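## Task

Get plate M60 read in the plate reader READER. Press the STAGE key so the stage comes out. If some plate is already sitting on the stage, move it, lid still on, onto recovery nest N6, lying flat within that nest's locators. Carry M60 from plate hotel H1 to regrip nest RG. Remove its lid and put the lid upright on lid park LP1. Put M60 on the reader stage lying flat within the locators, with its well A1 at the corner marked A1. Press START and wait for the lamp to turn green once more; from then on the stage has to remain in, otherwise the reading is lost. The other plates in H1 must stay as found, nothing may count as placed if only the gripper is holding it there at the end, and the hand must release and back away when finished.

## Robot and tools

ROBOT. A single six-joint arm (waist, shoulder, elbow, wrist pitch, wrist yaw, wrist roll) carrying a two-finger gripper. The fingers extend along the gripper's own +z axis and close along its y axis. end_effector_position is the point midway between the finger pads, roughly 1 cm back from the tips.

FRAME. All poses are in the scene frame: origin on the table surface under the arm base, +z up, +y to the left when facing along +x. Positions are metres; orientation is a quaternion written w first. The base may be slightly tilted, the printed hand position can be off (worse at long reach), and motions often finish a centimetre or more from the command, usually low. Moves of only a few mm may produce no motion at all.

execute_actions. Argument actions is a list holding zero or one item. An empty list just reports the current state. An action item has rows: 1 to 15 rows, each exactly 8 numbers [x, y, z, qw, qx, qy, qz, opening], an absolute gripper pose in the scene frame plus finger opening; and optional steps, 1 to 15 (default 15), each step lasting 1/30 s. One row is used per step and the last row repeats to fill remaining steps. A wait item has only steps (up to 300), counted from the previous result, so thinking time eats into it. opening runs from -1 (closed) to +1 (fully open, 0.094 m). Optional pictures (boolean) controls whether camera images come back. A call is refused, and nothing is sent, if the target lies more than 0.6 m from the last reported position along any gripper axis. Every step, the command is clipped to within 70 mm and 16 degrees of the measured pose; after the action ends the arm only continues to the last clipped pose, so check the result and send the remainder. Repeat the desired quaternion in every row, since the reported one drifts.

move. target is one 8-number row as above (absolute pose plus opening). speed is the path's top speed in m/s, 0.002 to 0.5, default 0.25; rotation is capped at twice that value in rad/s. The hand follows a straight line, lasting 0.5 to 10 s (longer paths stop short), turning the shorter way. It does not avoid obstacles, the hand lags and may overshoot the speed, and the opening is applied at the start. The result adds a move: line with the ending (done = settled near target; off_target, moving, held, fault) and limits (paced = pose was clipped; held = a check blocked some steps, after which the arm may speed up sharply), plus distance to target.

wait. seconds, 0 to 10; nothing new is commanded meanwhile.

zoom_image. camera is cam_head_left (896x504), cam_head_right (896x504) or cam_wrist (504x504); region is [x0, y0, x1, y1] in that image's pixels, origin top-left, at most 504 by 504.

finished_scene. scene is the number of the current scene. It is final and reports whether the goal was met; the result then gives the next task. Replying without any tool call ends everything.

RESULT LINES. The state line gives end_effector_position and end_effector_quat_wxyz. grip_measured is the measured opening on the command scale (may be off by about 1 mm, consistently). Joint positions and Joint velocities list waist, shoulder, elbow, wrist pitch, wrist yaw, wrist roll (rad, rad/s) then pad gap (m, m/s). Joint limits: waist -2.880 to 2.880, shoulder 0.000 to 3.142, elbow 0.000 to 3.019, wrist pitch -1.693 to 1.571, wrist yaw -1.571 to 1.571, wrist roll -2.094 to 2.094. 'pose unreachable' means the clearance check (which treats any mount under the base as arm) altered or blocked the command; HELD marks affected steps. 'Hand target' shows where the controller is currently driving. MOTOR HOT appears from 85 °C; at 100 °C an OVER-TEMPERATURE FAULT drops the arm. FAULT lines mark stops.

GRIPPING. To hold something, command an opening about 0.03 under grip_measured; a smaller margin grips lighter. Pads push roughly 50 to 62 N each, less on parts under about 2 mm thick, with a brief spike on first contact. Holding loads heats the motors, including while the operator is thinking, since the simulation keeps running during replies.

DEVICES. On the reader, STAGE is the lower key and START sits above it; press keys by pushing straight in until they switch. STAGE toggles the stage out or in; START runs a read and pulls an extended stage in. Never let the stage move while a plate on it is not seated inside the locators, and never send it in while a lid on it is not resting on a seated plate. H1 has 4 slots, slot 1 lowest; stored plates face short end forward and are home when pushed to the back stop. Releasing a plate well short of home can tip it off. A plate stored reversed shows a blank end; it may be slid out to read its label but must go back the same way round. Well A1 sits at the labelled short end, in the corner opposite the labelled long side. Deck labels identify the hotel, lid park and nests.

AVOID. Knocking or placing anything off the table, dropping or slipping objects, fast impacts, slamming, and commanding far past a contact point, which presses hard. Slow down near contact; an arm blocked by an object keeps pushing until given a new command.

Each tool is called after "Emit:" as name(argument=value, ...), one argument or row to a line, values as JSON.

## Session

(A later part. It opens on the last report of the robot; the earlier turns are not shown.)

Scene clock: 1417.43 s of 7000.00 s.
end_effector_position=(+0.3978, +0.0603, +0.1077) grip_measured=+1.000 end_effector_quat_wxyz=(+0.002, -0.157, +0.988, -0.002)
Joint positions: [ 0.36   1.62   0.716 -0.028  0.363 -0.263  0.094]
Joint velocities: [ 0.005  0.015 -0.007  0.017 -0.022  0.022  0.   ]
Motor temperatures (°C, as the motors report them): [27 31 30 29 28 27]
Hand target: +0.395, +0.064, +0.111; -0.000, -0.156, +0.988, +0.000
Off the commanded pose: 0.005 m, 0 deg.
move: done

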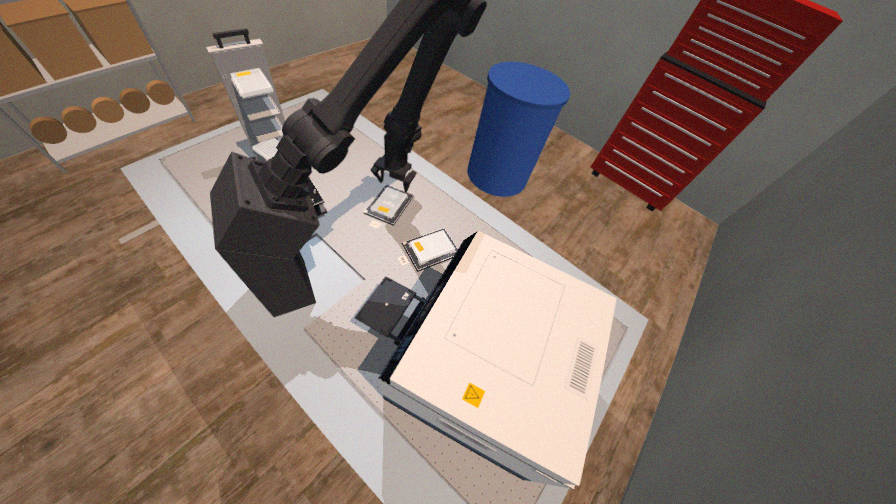

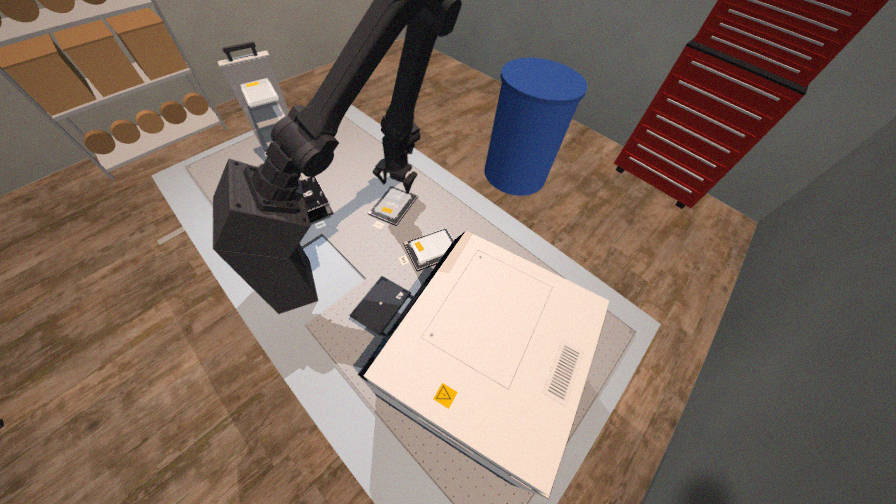

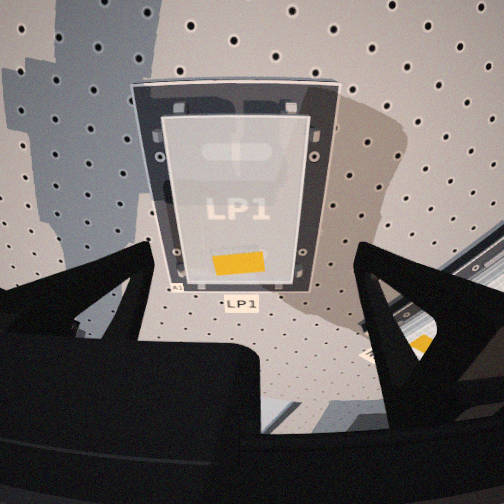

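Emit:
move(
  target=[0.300,0.036,0.07,0,-0.156,0.988,0,-1],
  speed=0.08,
)

Emit:
move(
  target=[0.300,0.034,0.038,0,-0.156,0.988,0,-1],
  speed=0.02,
)

Scene clock: 1428.57 s of 7000.00 s.
end_effector_position=(+0.3098, +0.0406, +0.0682) grip_measured=-0.995 end_effector_quat_wxyz=(+0.007, -0.151, +0.988, +0.001)
Joint positions: [ 0.274  1.78   0.537  0.344  0.304 -0.326  0.   ]
Joint velocities: [-0.015 -0.005 -0.002  0.012 -0.007 -0.051  0.   ]
Motor temperatures (°C, as the motors report them): [27 31 30 29 28 27]
Hand target: +0.300, +0.037, +0.068; +0.000, -0.156, +0.988, -0.000
Off the commanded pose: 0.011 m, 1 deg.
After step 90, 6.43 s passed at rest.
move: off_target

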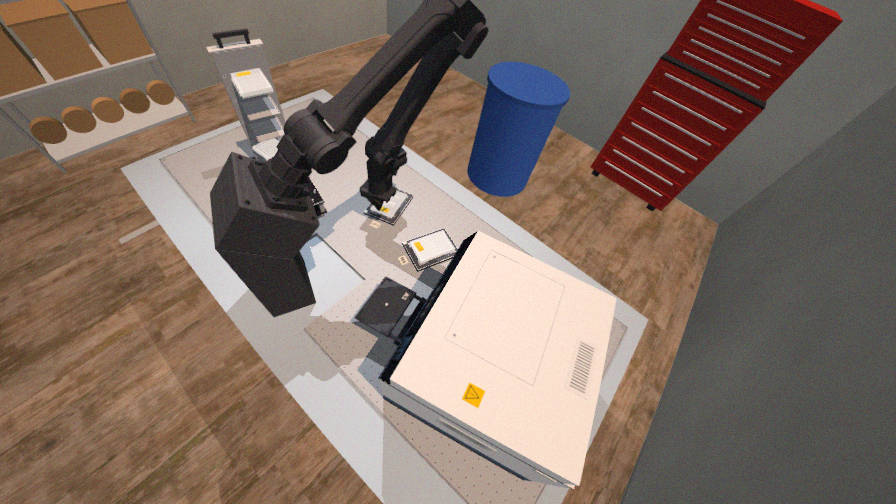

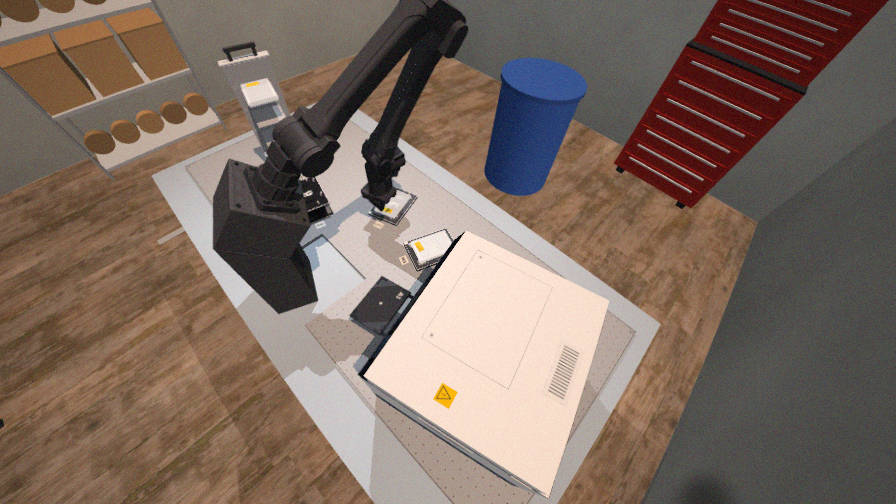

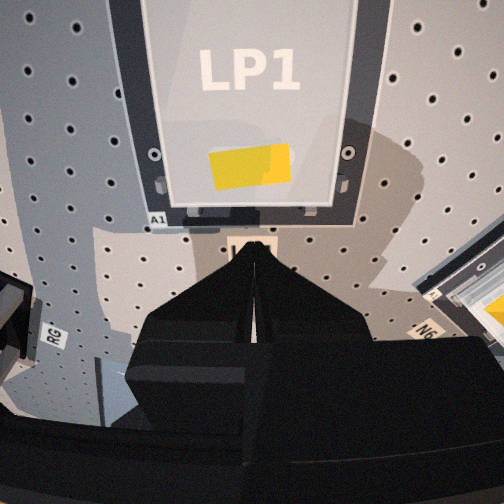

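Scene clock: 1430.43 s of 7000.00 s.
end_effector_position=(+0.2994, +0.0376, +0.0416) grip_measured=-0.995 end_effector_quat_wxyz=(-0.001, -0.155, +0.988, +0.002)
Joint positions: [ 0.242  1.878  0.568  0.402  0.284 -0.354  0.   ]
Joint velocities: [-0.024  0.005 -0.012 -0.012  0.007 -0.037  0.002]
Motor temperatures (°C, as the motors report them): [27 31 30 29 28 27]
Hand target: +0.300, +0.034, +0.038; -0.000, -0.156, +0.988, -0.000
Off the commanded pose: 0.005 m, 0 deg.
move: done

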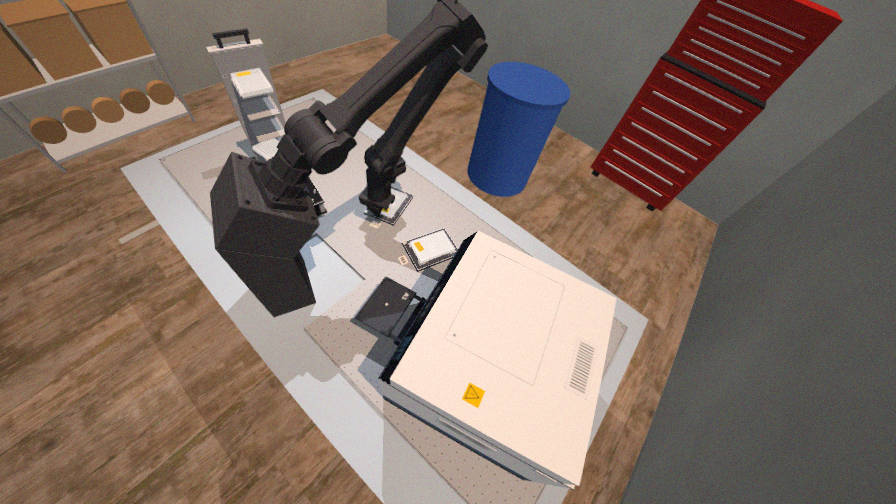

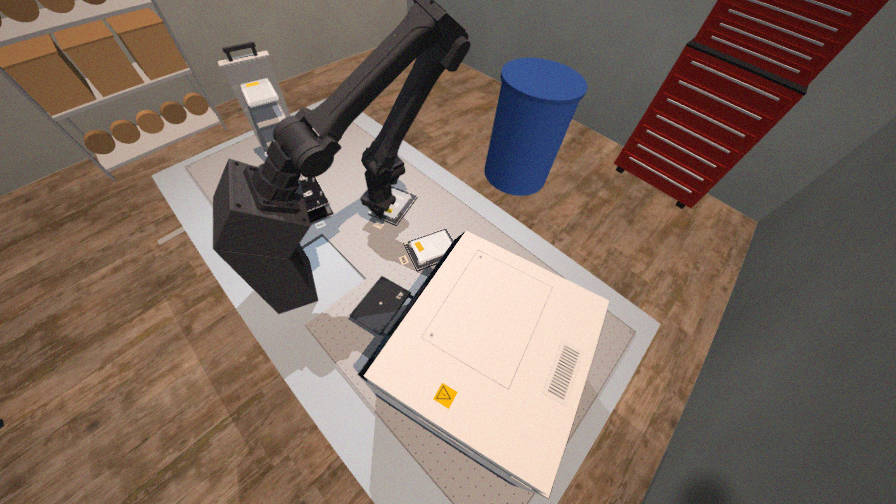

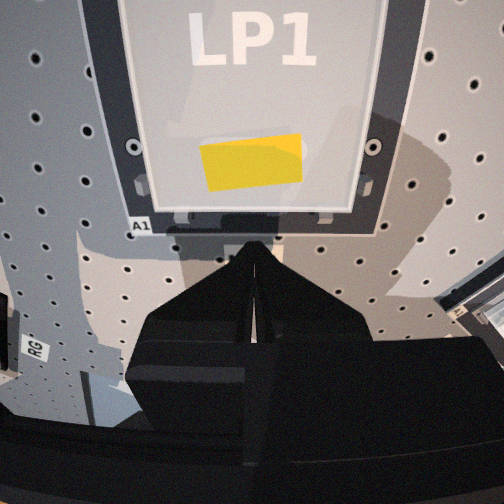

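Emit:
move(
  target=[0.335,0.049,0.042,0,-0.156,0.988,0,-1],
  speed=0.008,
)

Emit:
move(
  target=[0.305,0.04,0.06,0,-0.156,0.988,0,-1],
  speed=0.03,
)

Scene clock: 1443.57 s of 7000.00 s.
end_effector_position=(+0.3286, +0.0444, +0.0392) grip_measured=-0.995 end_effector_quat_wxyz=(-0.005, -0.159, +0.987, -0.001)
Joint positions: [ 0.265  1.856  0.642  0.294  0.306 -0.342  0.   ]
Joint velocities: [-0.005 -0.005  0.002 -0.002 -0.037  0.007  0.   ]
Motor temperatures (°C, as the motors report them): [27 30 30 29 28 27]
Hand target: +0.335, +0.049, +0.043; +0.000, -0.156, +0.988, +0.000
Off the commanded pose: 0.008 m, 1 deg.
After step 90, 5.23 s passed at rest.
move: done

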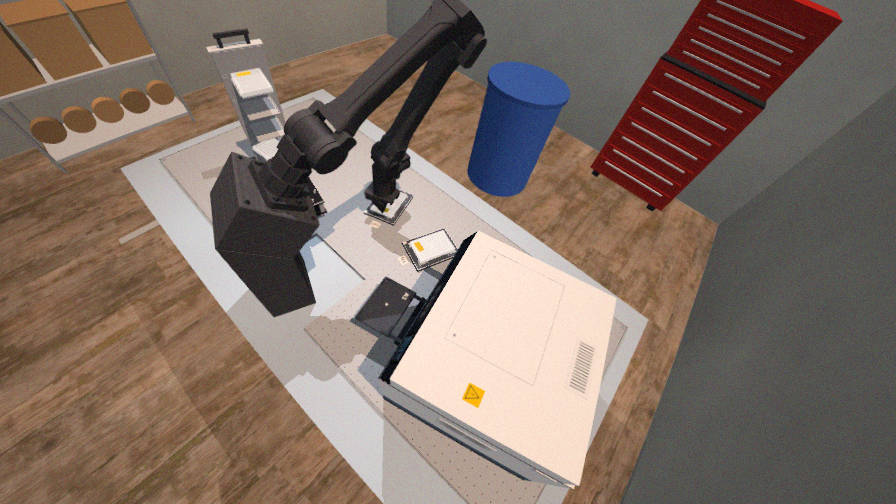

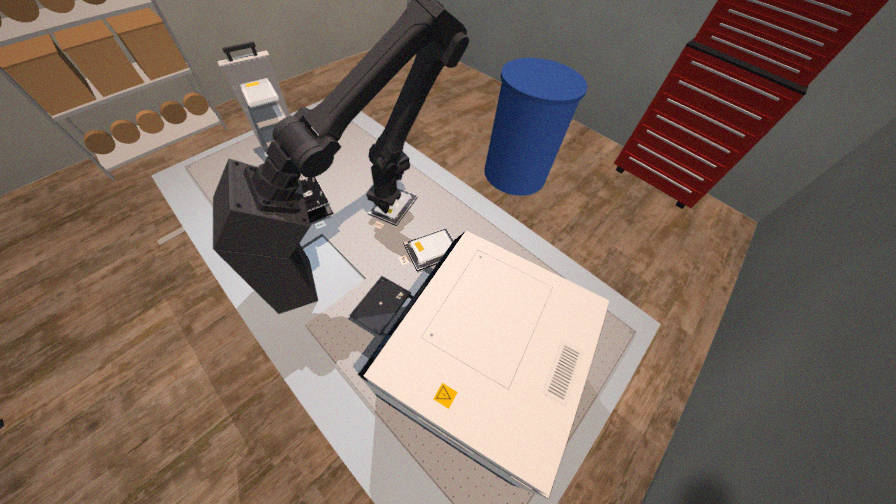

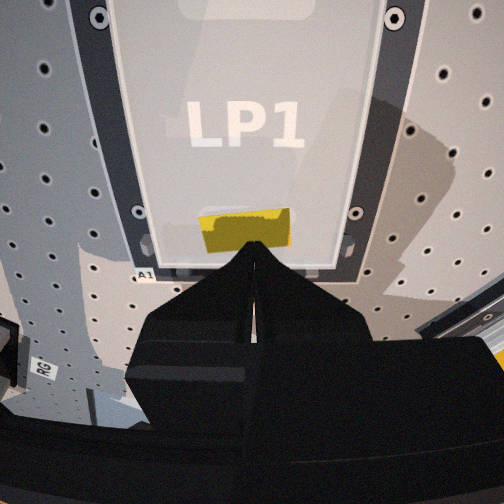

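Scene clock: 1444.93 s of 7000.00 s.
end_effector_position=(+0.3080, +0.0403, +0.0544) grip_measured=-0.995 end_effector_quat_wxyz=(-0.003, -0.158, +0.987, -0.001)
Joint positions: [ 0.265  1.826  0.567  0.342  0.306 -0.342  0.   ]
Joint velocities: [ 0.005 -0.005 -0.002 -0.007  0.007 -0.051 -0.   ]
Motor temperatures (°C, as the motors report them): [27 31 30 29 28 27]
Hand target: +0.305, +0.040, +0.059; -0.000, -0.156, +0.988, +0.000
Off the commanded pose: 0.006 m, 0 deg.
move: done

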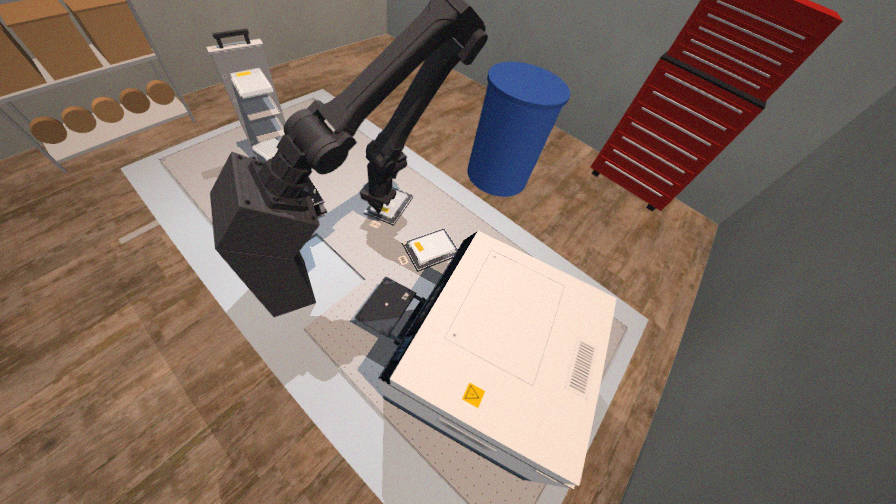

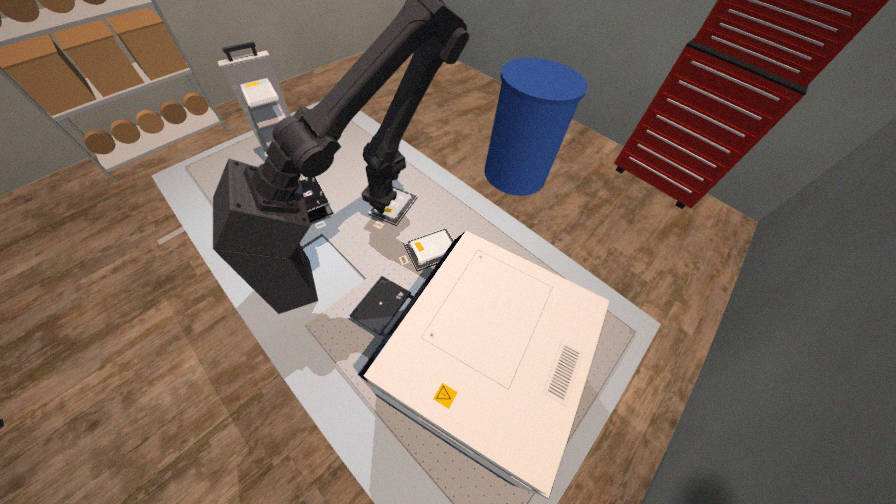

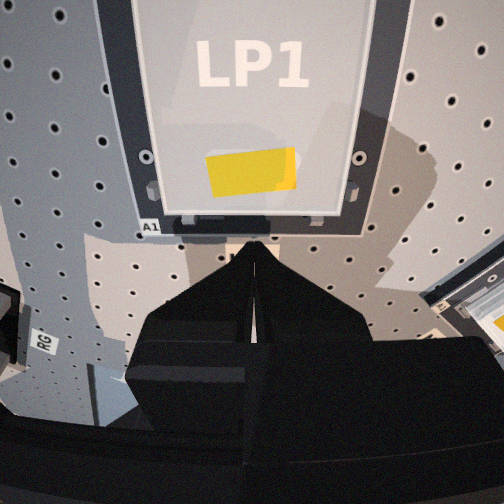

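Emit:
move(
  target=[0.30,0.18,0.22,0.2,-0.4,0.85,0.25,1],
  speed=0.15,
)

Emit:
move(
  target=[0.175,0.30,0.175,0.449,-0.51,0.641,0.357,1],
  speed=0.1,
)

Scene clock: 1456.77 s of 7000.00 s.
end_effector_position=(+0.3050, +0.1795, +0.2187) grip_measured=+1.000 end_effector_quat_wxyz=(+0.199, -0.393, +0.862, +0.251)
Joint positions: [ 0.547  1.414  0.327  0.361 -0.129 -0.682  0.094]
Joint velocities: [ 0.015 -0.005 -0.012  0.027  0.037 -0.007  0.   ]
Motor temperatures (°C, as the motors report them): [27 30 30 29 28 27]
Hand target: +0.300, +0.182, +0.222; +0.198, -0.403, +0.856, +0.255
Off the commanded pose: 0.005 m, 1 deg.
After step 90, 5.60 s passed at rest.
move: done

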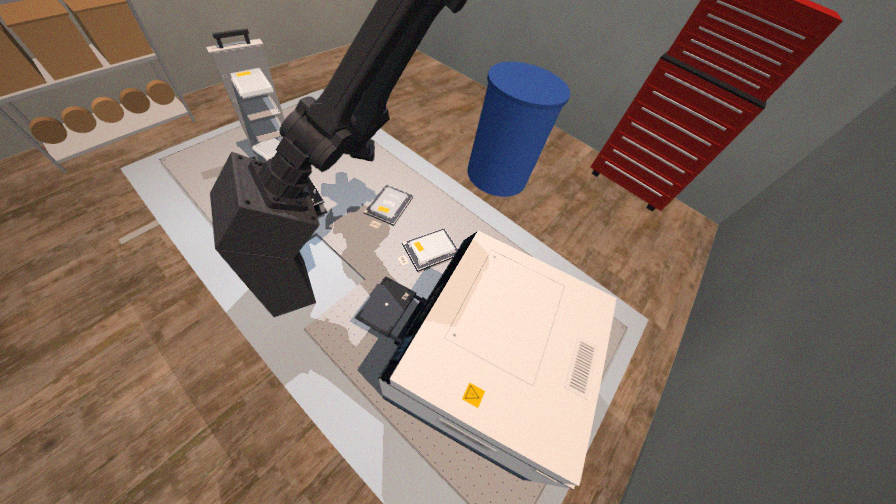

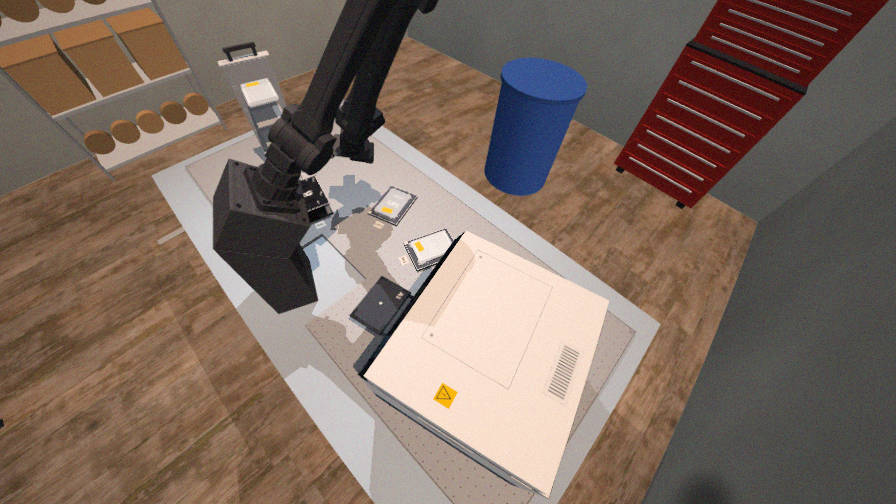

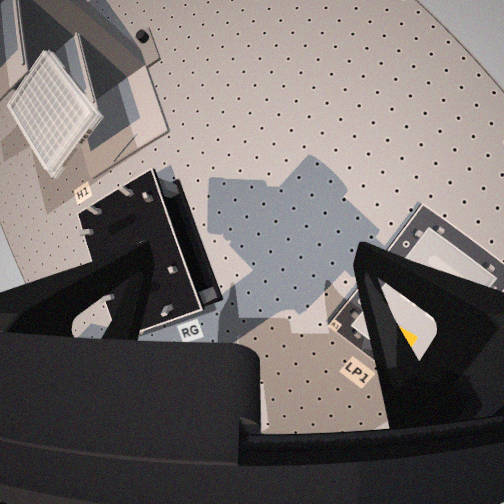

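Scene clock: 1460.80 s of 7000.00 s.
end_effector_position=(+0.1736, +0.2981, +0.1675) grip_measured=+1.000 end_effector_quat_wxyz=(+0.418, -0.519, +0.646, +0.373)
Joint positions: [ 0.649  2.47   0.416  1.54  -0.557 -1.021  0.094]
Joint velocities: [ 0.005  0.005 -0.032 -0.007 -0.066 -0.066  0.   ]
Motor temperatures (°C, as the motors report them): [27 30 30 29 28 27]
Hand target: +0.172, +0.302, +0.170; +0.428, -0.525, +0.635, +0.372
Off the commanded pose: 0.008 m, 4 deg.
joint sent to its limit — the command would take joint 4 (wrist pitch) past its upper limit, so that joint was sent only as far as its limit.
move: off_target

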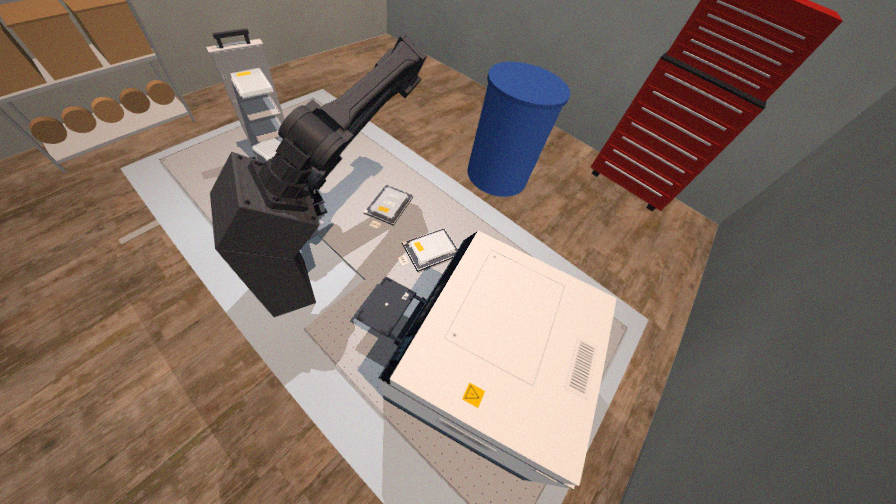

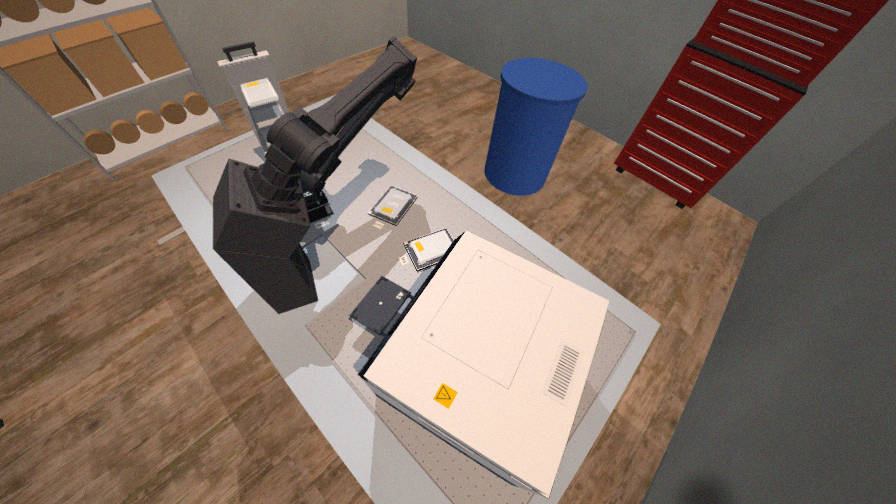

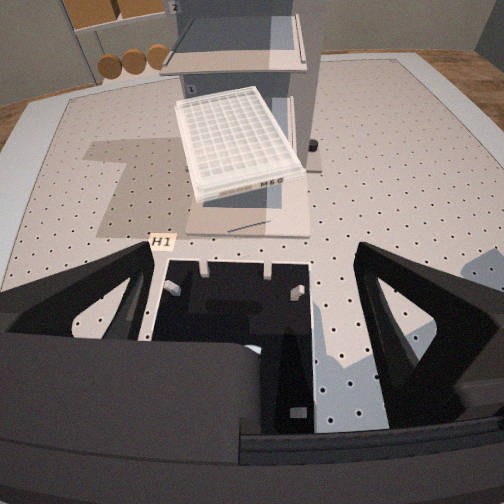

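Emit:
move(
  target=[0.185,0.32,0.14,0.38,-0.596,0.596,0.38,1],
  speed=0.04,
)

Scene clock: 1480.77 s of 7000.00 s.
end_effector_position=(+0.1823, +0.3189, +0.1406) grip_measured=+1.000 end_effector_quat_wxyz=(-0.375, +0.592, -0.602, -0.383)
Joint positions: [ 0.649  2.329  0.508  1.113 -0.567 -1.223  0.094]
Joint velocities: [-0.005 -0.015  0.002 -0.007  0.007  0.037  0.   ]
Motor temperatures (°C, as the motors report them): [27 30 31 29 28 27]
Hand target: +0.186, +0.320, +0.141; -0.380, +0.596, -0.597, -0.380
Off the commanded pose: 0.003 m, 1 deg.
After step 90, 14.27 s passed at rest.
move: done

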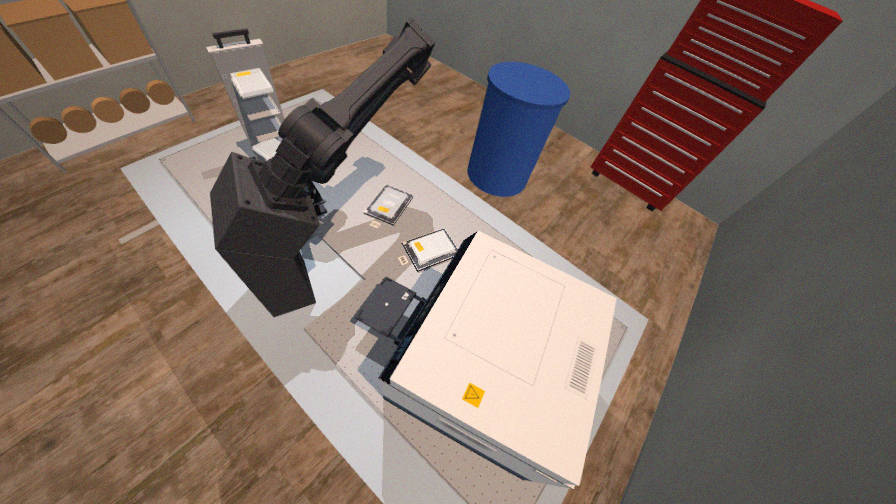

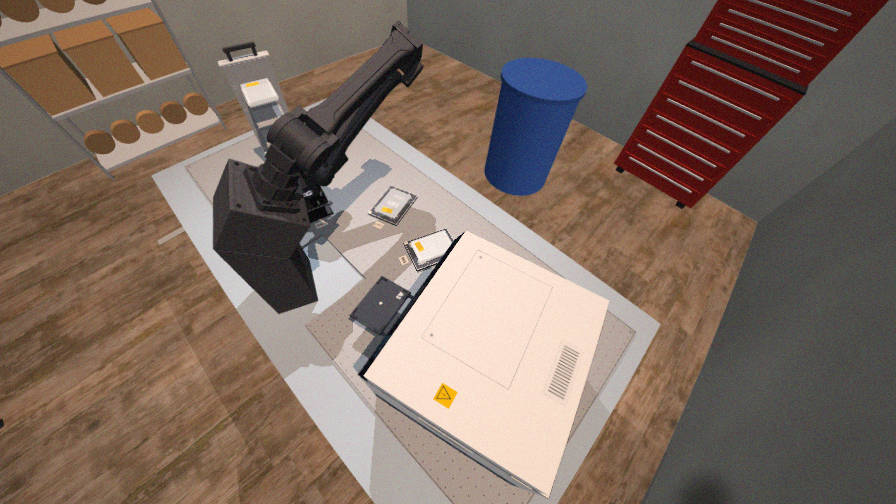

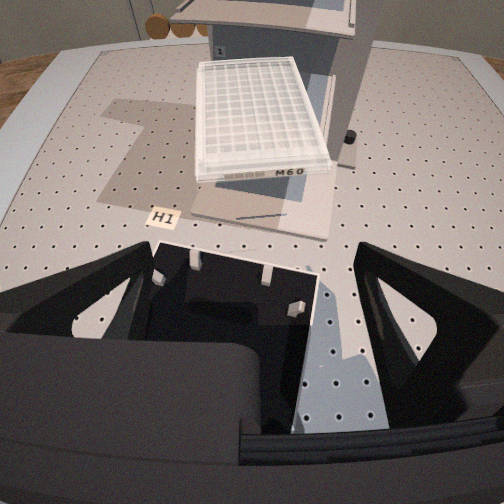

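Emit:
move(
  target=[0.188,0.36,0.136,0.359,-0.626,0.564,0.399,1],
  speed=0.03,
)

Scene clock: 1499.67 s of 7000.00 s.
end_effector_position=(+0.1867, +0.3551, +0.1327) grip_measured=+1.000 end_effector_quat_wxyz=(-0.353, +0.620, -0.574, -0.401)
Joint positions: [ 0.715  2.295  0.605  0.908 -0.541 -1.261  0.094]
Joint velocities: [-0.005  0.005 -0.002 -0.002  0.037 -0.007  0.   ]
Motor temperatures (°C, as the motors report them): [27 30 31 29 28 27]
Hand target: +0.189, +0.360, +0.137; -0.359, +0.626, -0.565, -0.399
Off the commanded pose: 0.006 m, 2 deg.
After step 90, 13.80 s passed at rest.
move: done

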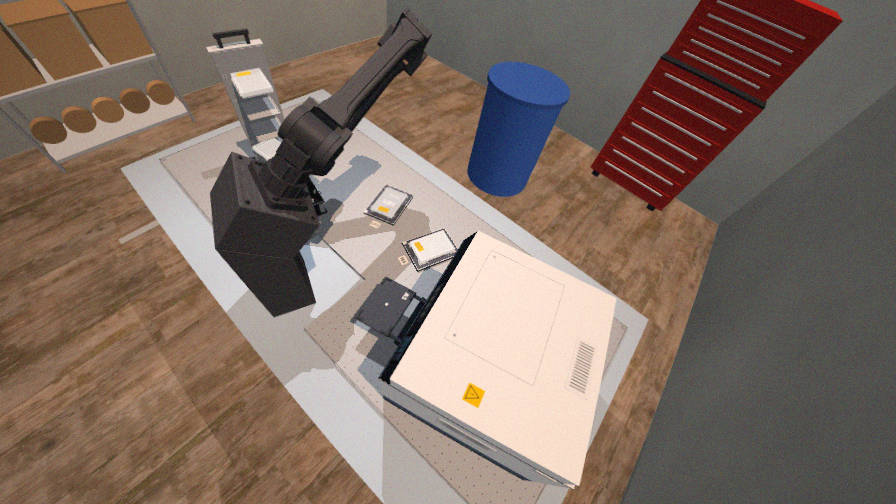

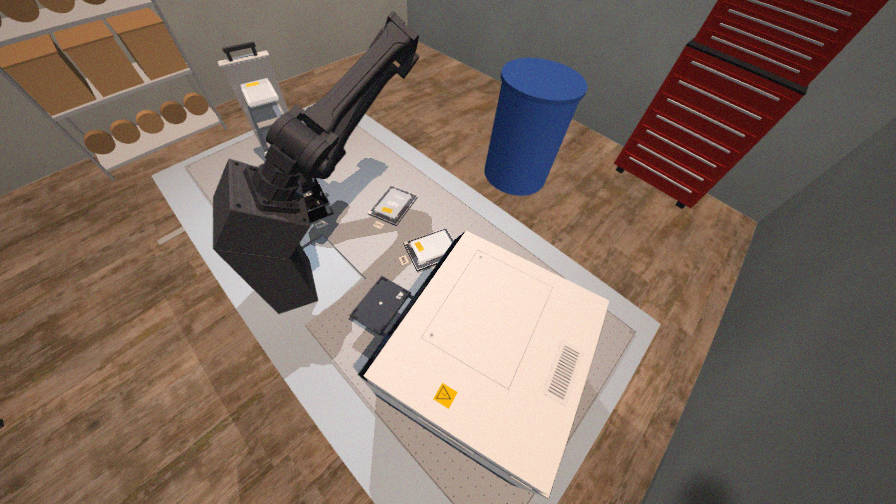

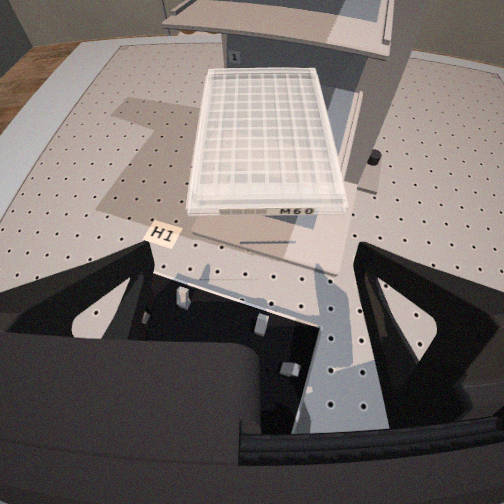

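Emit:
move(
  target=[0.192,0.40,0.137,0.359,-0.626,0.564,0.399,1],
  speed=0.025,
)

Scene clock: 1511.73 s of 7000.00 s.
end_effector_position=(+0.1990, +0.3949, +0.1373) grip_measured=+1.000 end_effector_quat_wxyz=(-0.365, +0.627, -0.565, -0.392)
Joint positions: [ 0.798  2.298  0.676  0.888 -0.48  -1.223  0.094]
Joint velocities: [-0.005 -0.015 -0.007  0.002  0.022 -0.037  0.   ]
Motor temperatures (°C, as the motors report them): [27 30 31 29 28 27]
Hand target: +0.192, +0.400, +0.138; -0.359, +0.627, -0.565, -0.400
Off the commanded pose: 0.009 m, 1 deg.
After step 90, 7.00 s passed at rest.
move: done

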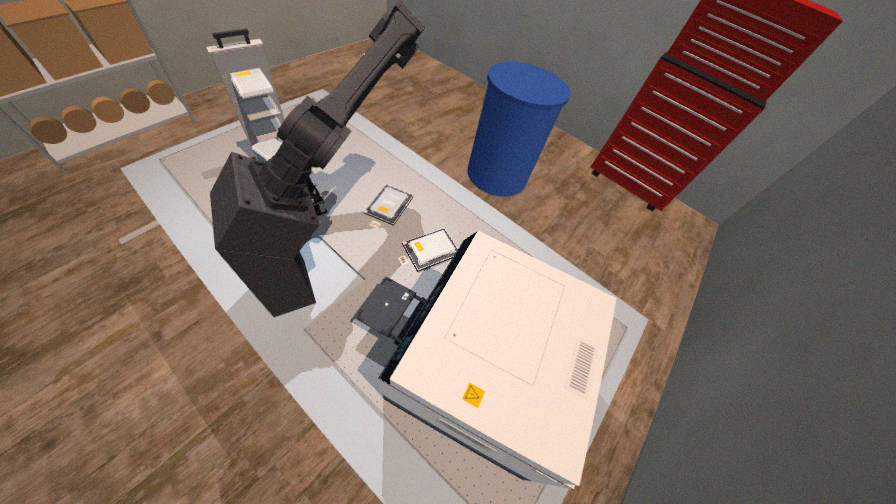

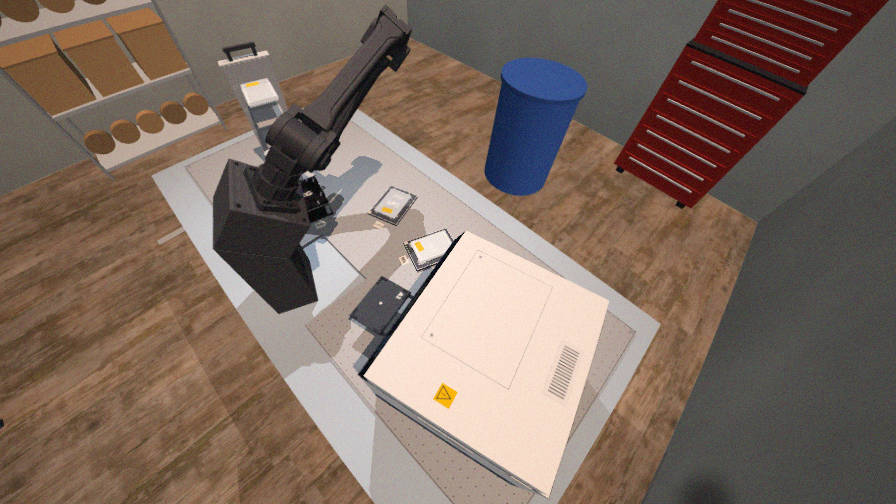

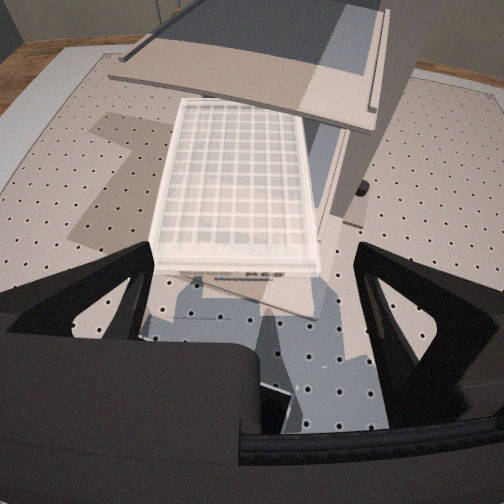

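Emit:
move(
  target=[0.183,0.398,0.136,0.359,-0.626,0.564,0.399,1],
  speed=0.015,
)

Scene clock: 1519.70 s of 7000.00 s.
end_effector_position=(+0.1895, +0.3946, +0.1333) grip_measured=+1.000 end_effector_quat_wxyz=(-0.360, +0.628, -0.566, -0.395)
Joint positions: [ 0.801  2.322  0.676  0.901 -0.478 -1.22   0.094]
Joint velocities: [ 0.005 -0.015 -0.012 -0.022 -0.037 -0.007  0.   ]
Motor temperatures (°C, as the motors report them): [27 30 30 29 28 27]
Hand target: +0.183, +0.398, +0.136; -0.359, +0.627, -0.564, -0.400
Off the commanded pose: 0.008 m, 1 deg.
After step 90, 3.60 s passed at rest.
move: done

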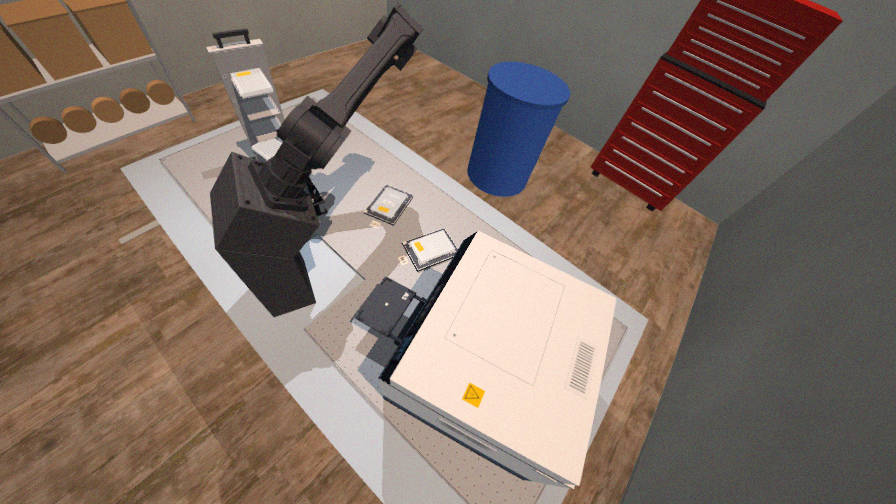

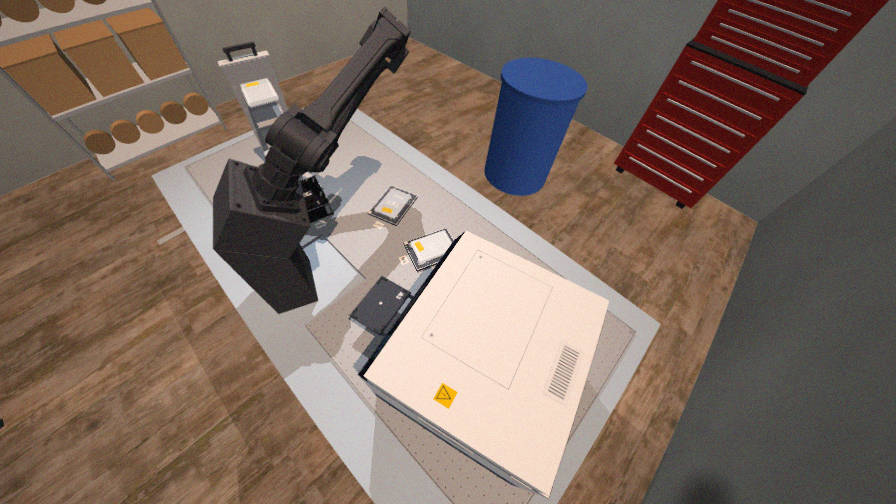

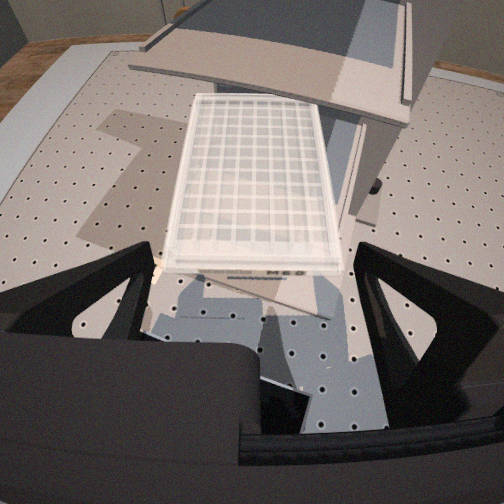

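Emit:
move(
  target=[0.185,0.422,0.138,0.359,-0.626,0.564,0.399,1],
  speed=0.015,
)

Scene clock: 1527.13 s of 7000.00 s.
end_effector_position=(+0.1933, +0.4177, +0.1383) grip_measured=+1.000 end_effector_quat_wxyz=(-0.366, +0.627, -0.565, -0.392)
Joint positions: [ 0.85   2.329  0.713  0.901 -0.441 -1.184  0.094]
Joint velocities: [-0.005 -0.015  0.012  0.012  0.007  0.037  0.   ]
Motor temperatures (°C, as the motors report them): [27 30 30 29 28 27]
Hand target: +0.185, +0.422, +0.138; -0.359, +0.627, -0.565, -0.399
Off the commanded pose: 0.009 m, 1 deg.
After step 90, 2.33 s passed at rest.
move: done

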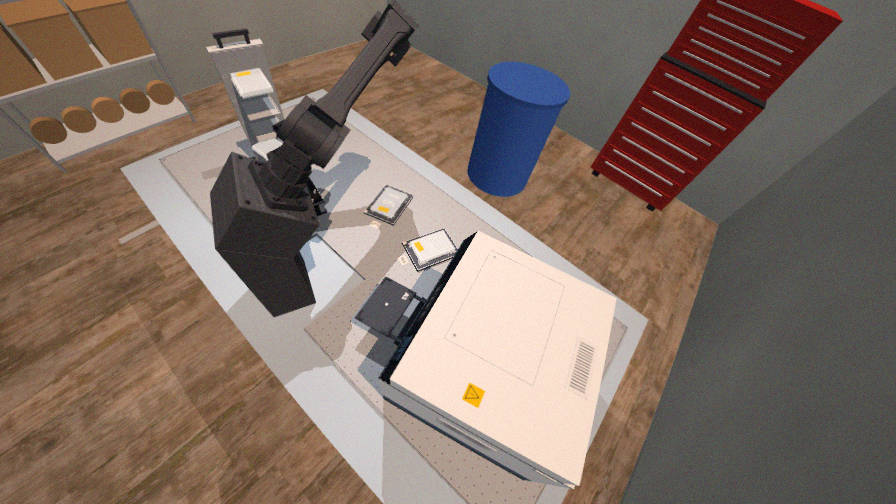

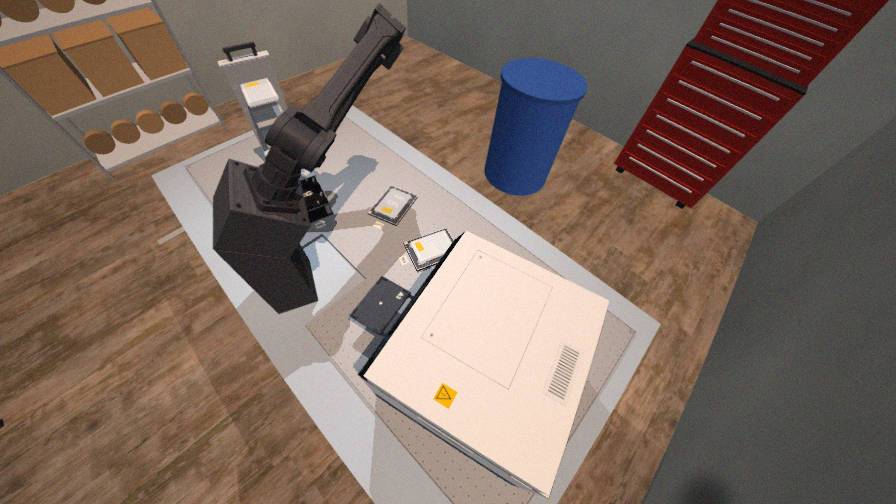

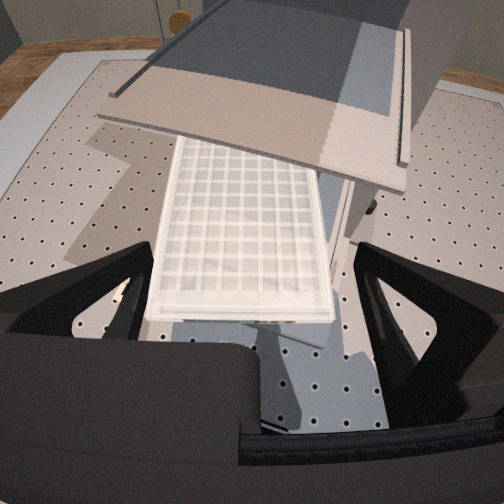

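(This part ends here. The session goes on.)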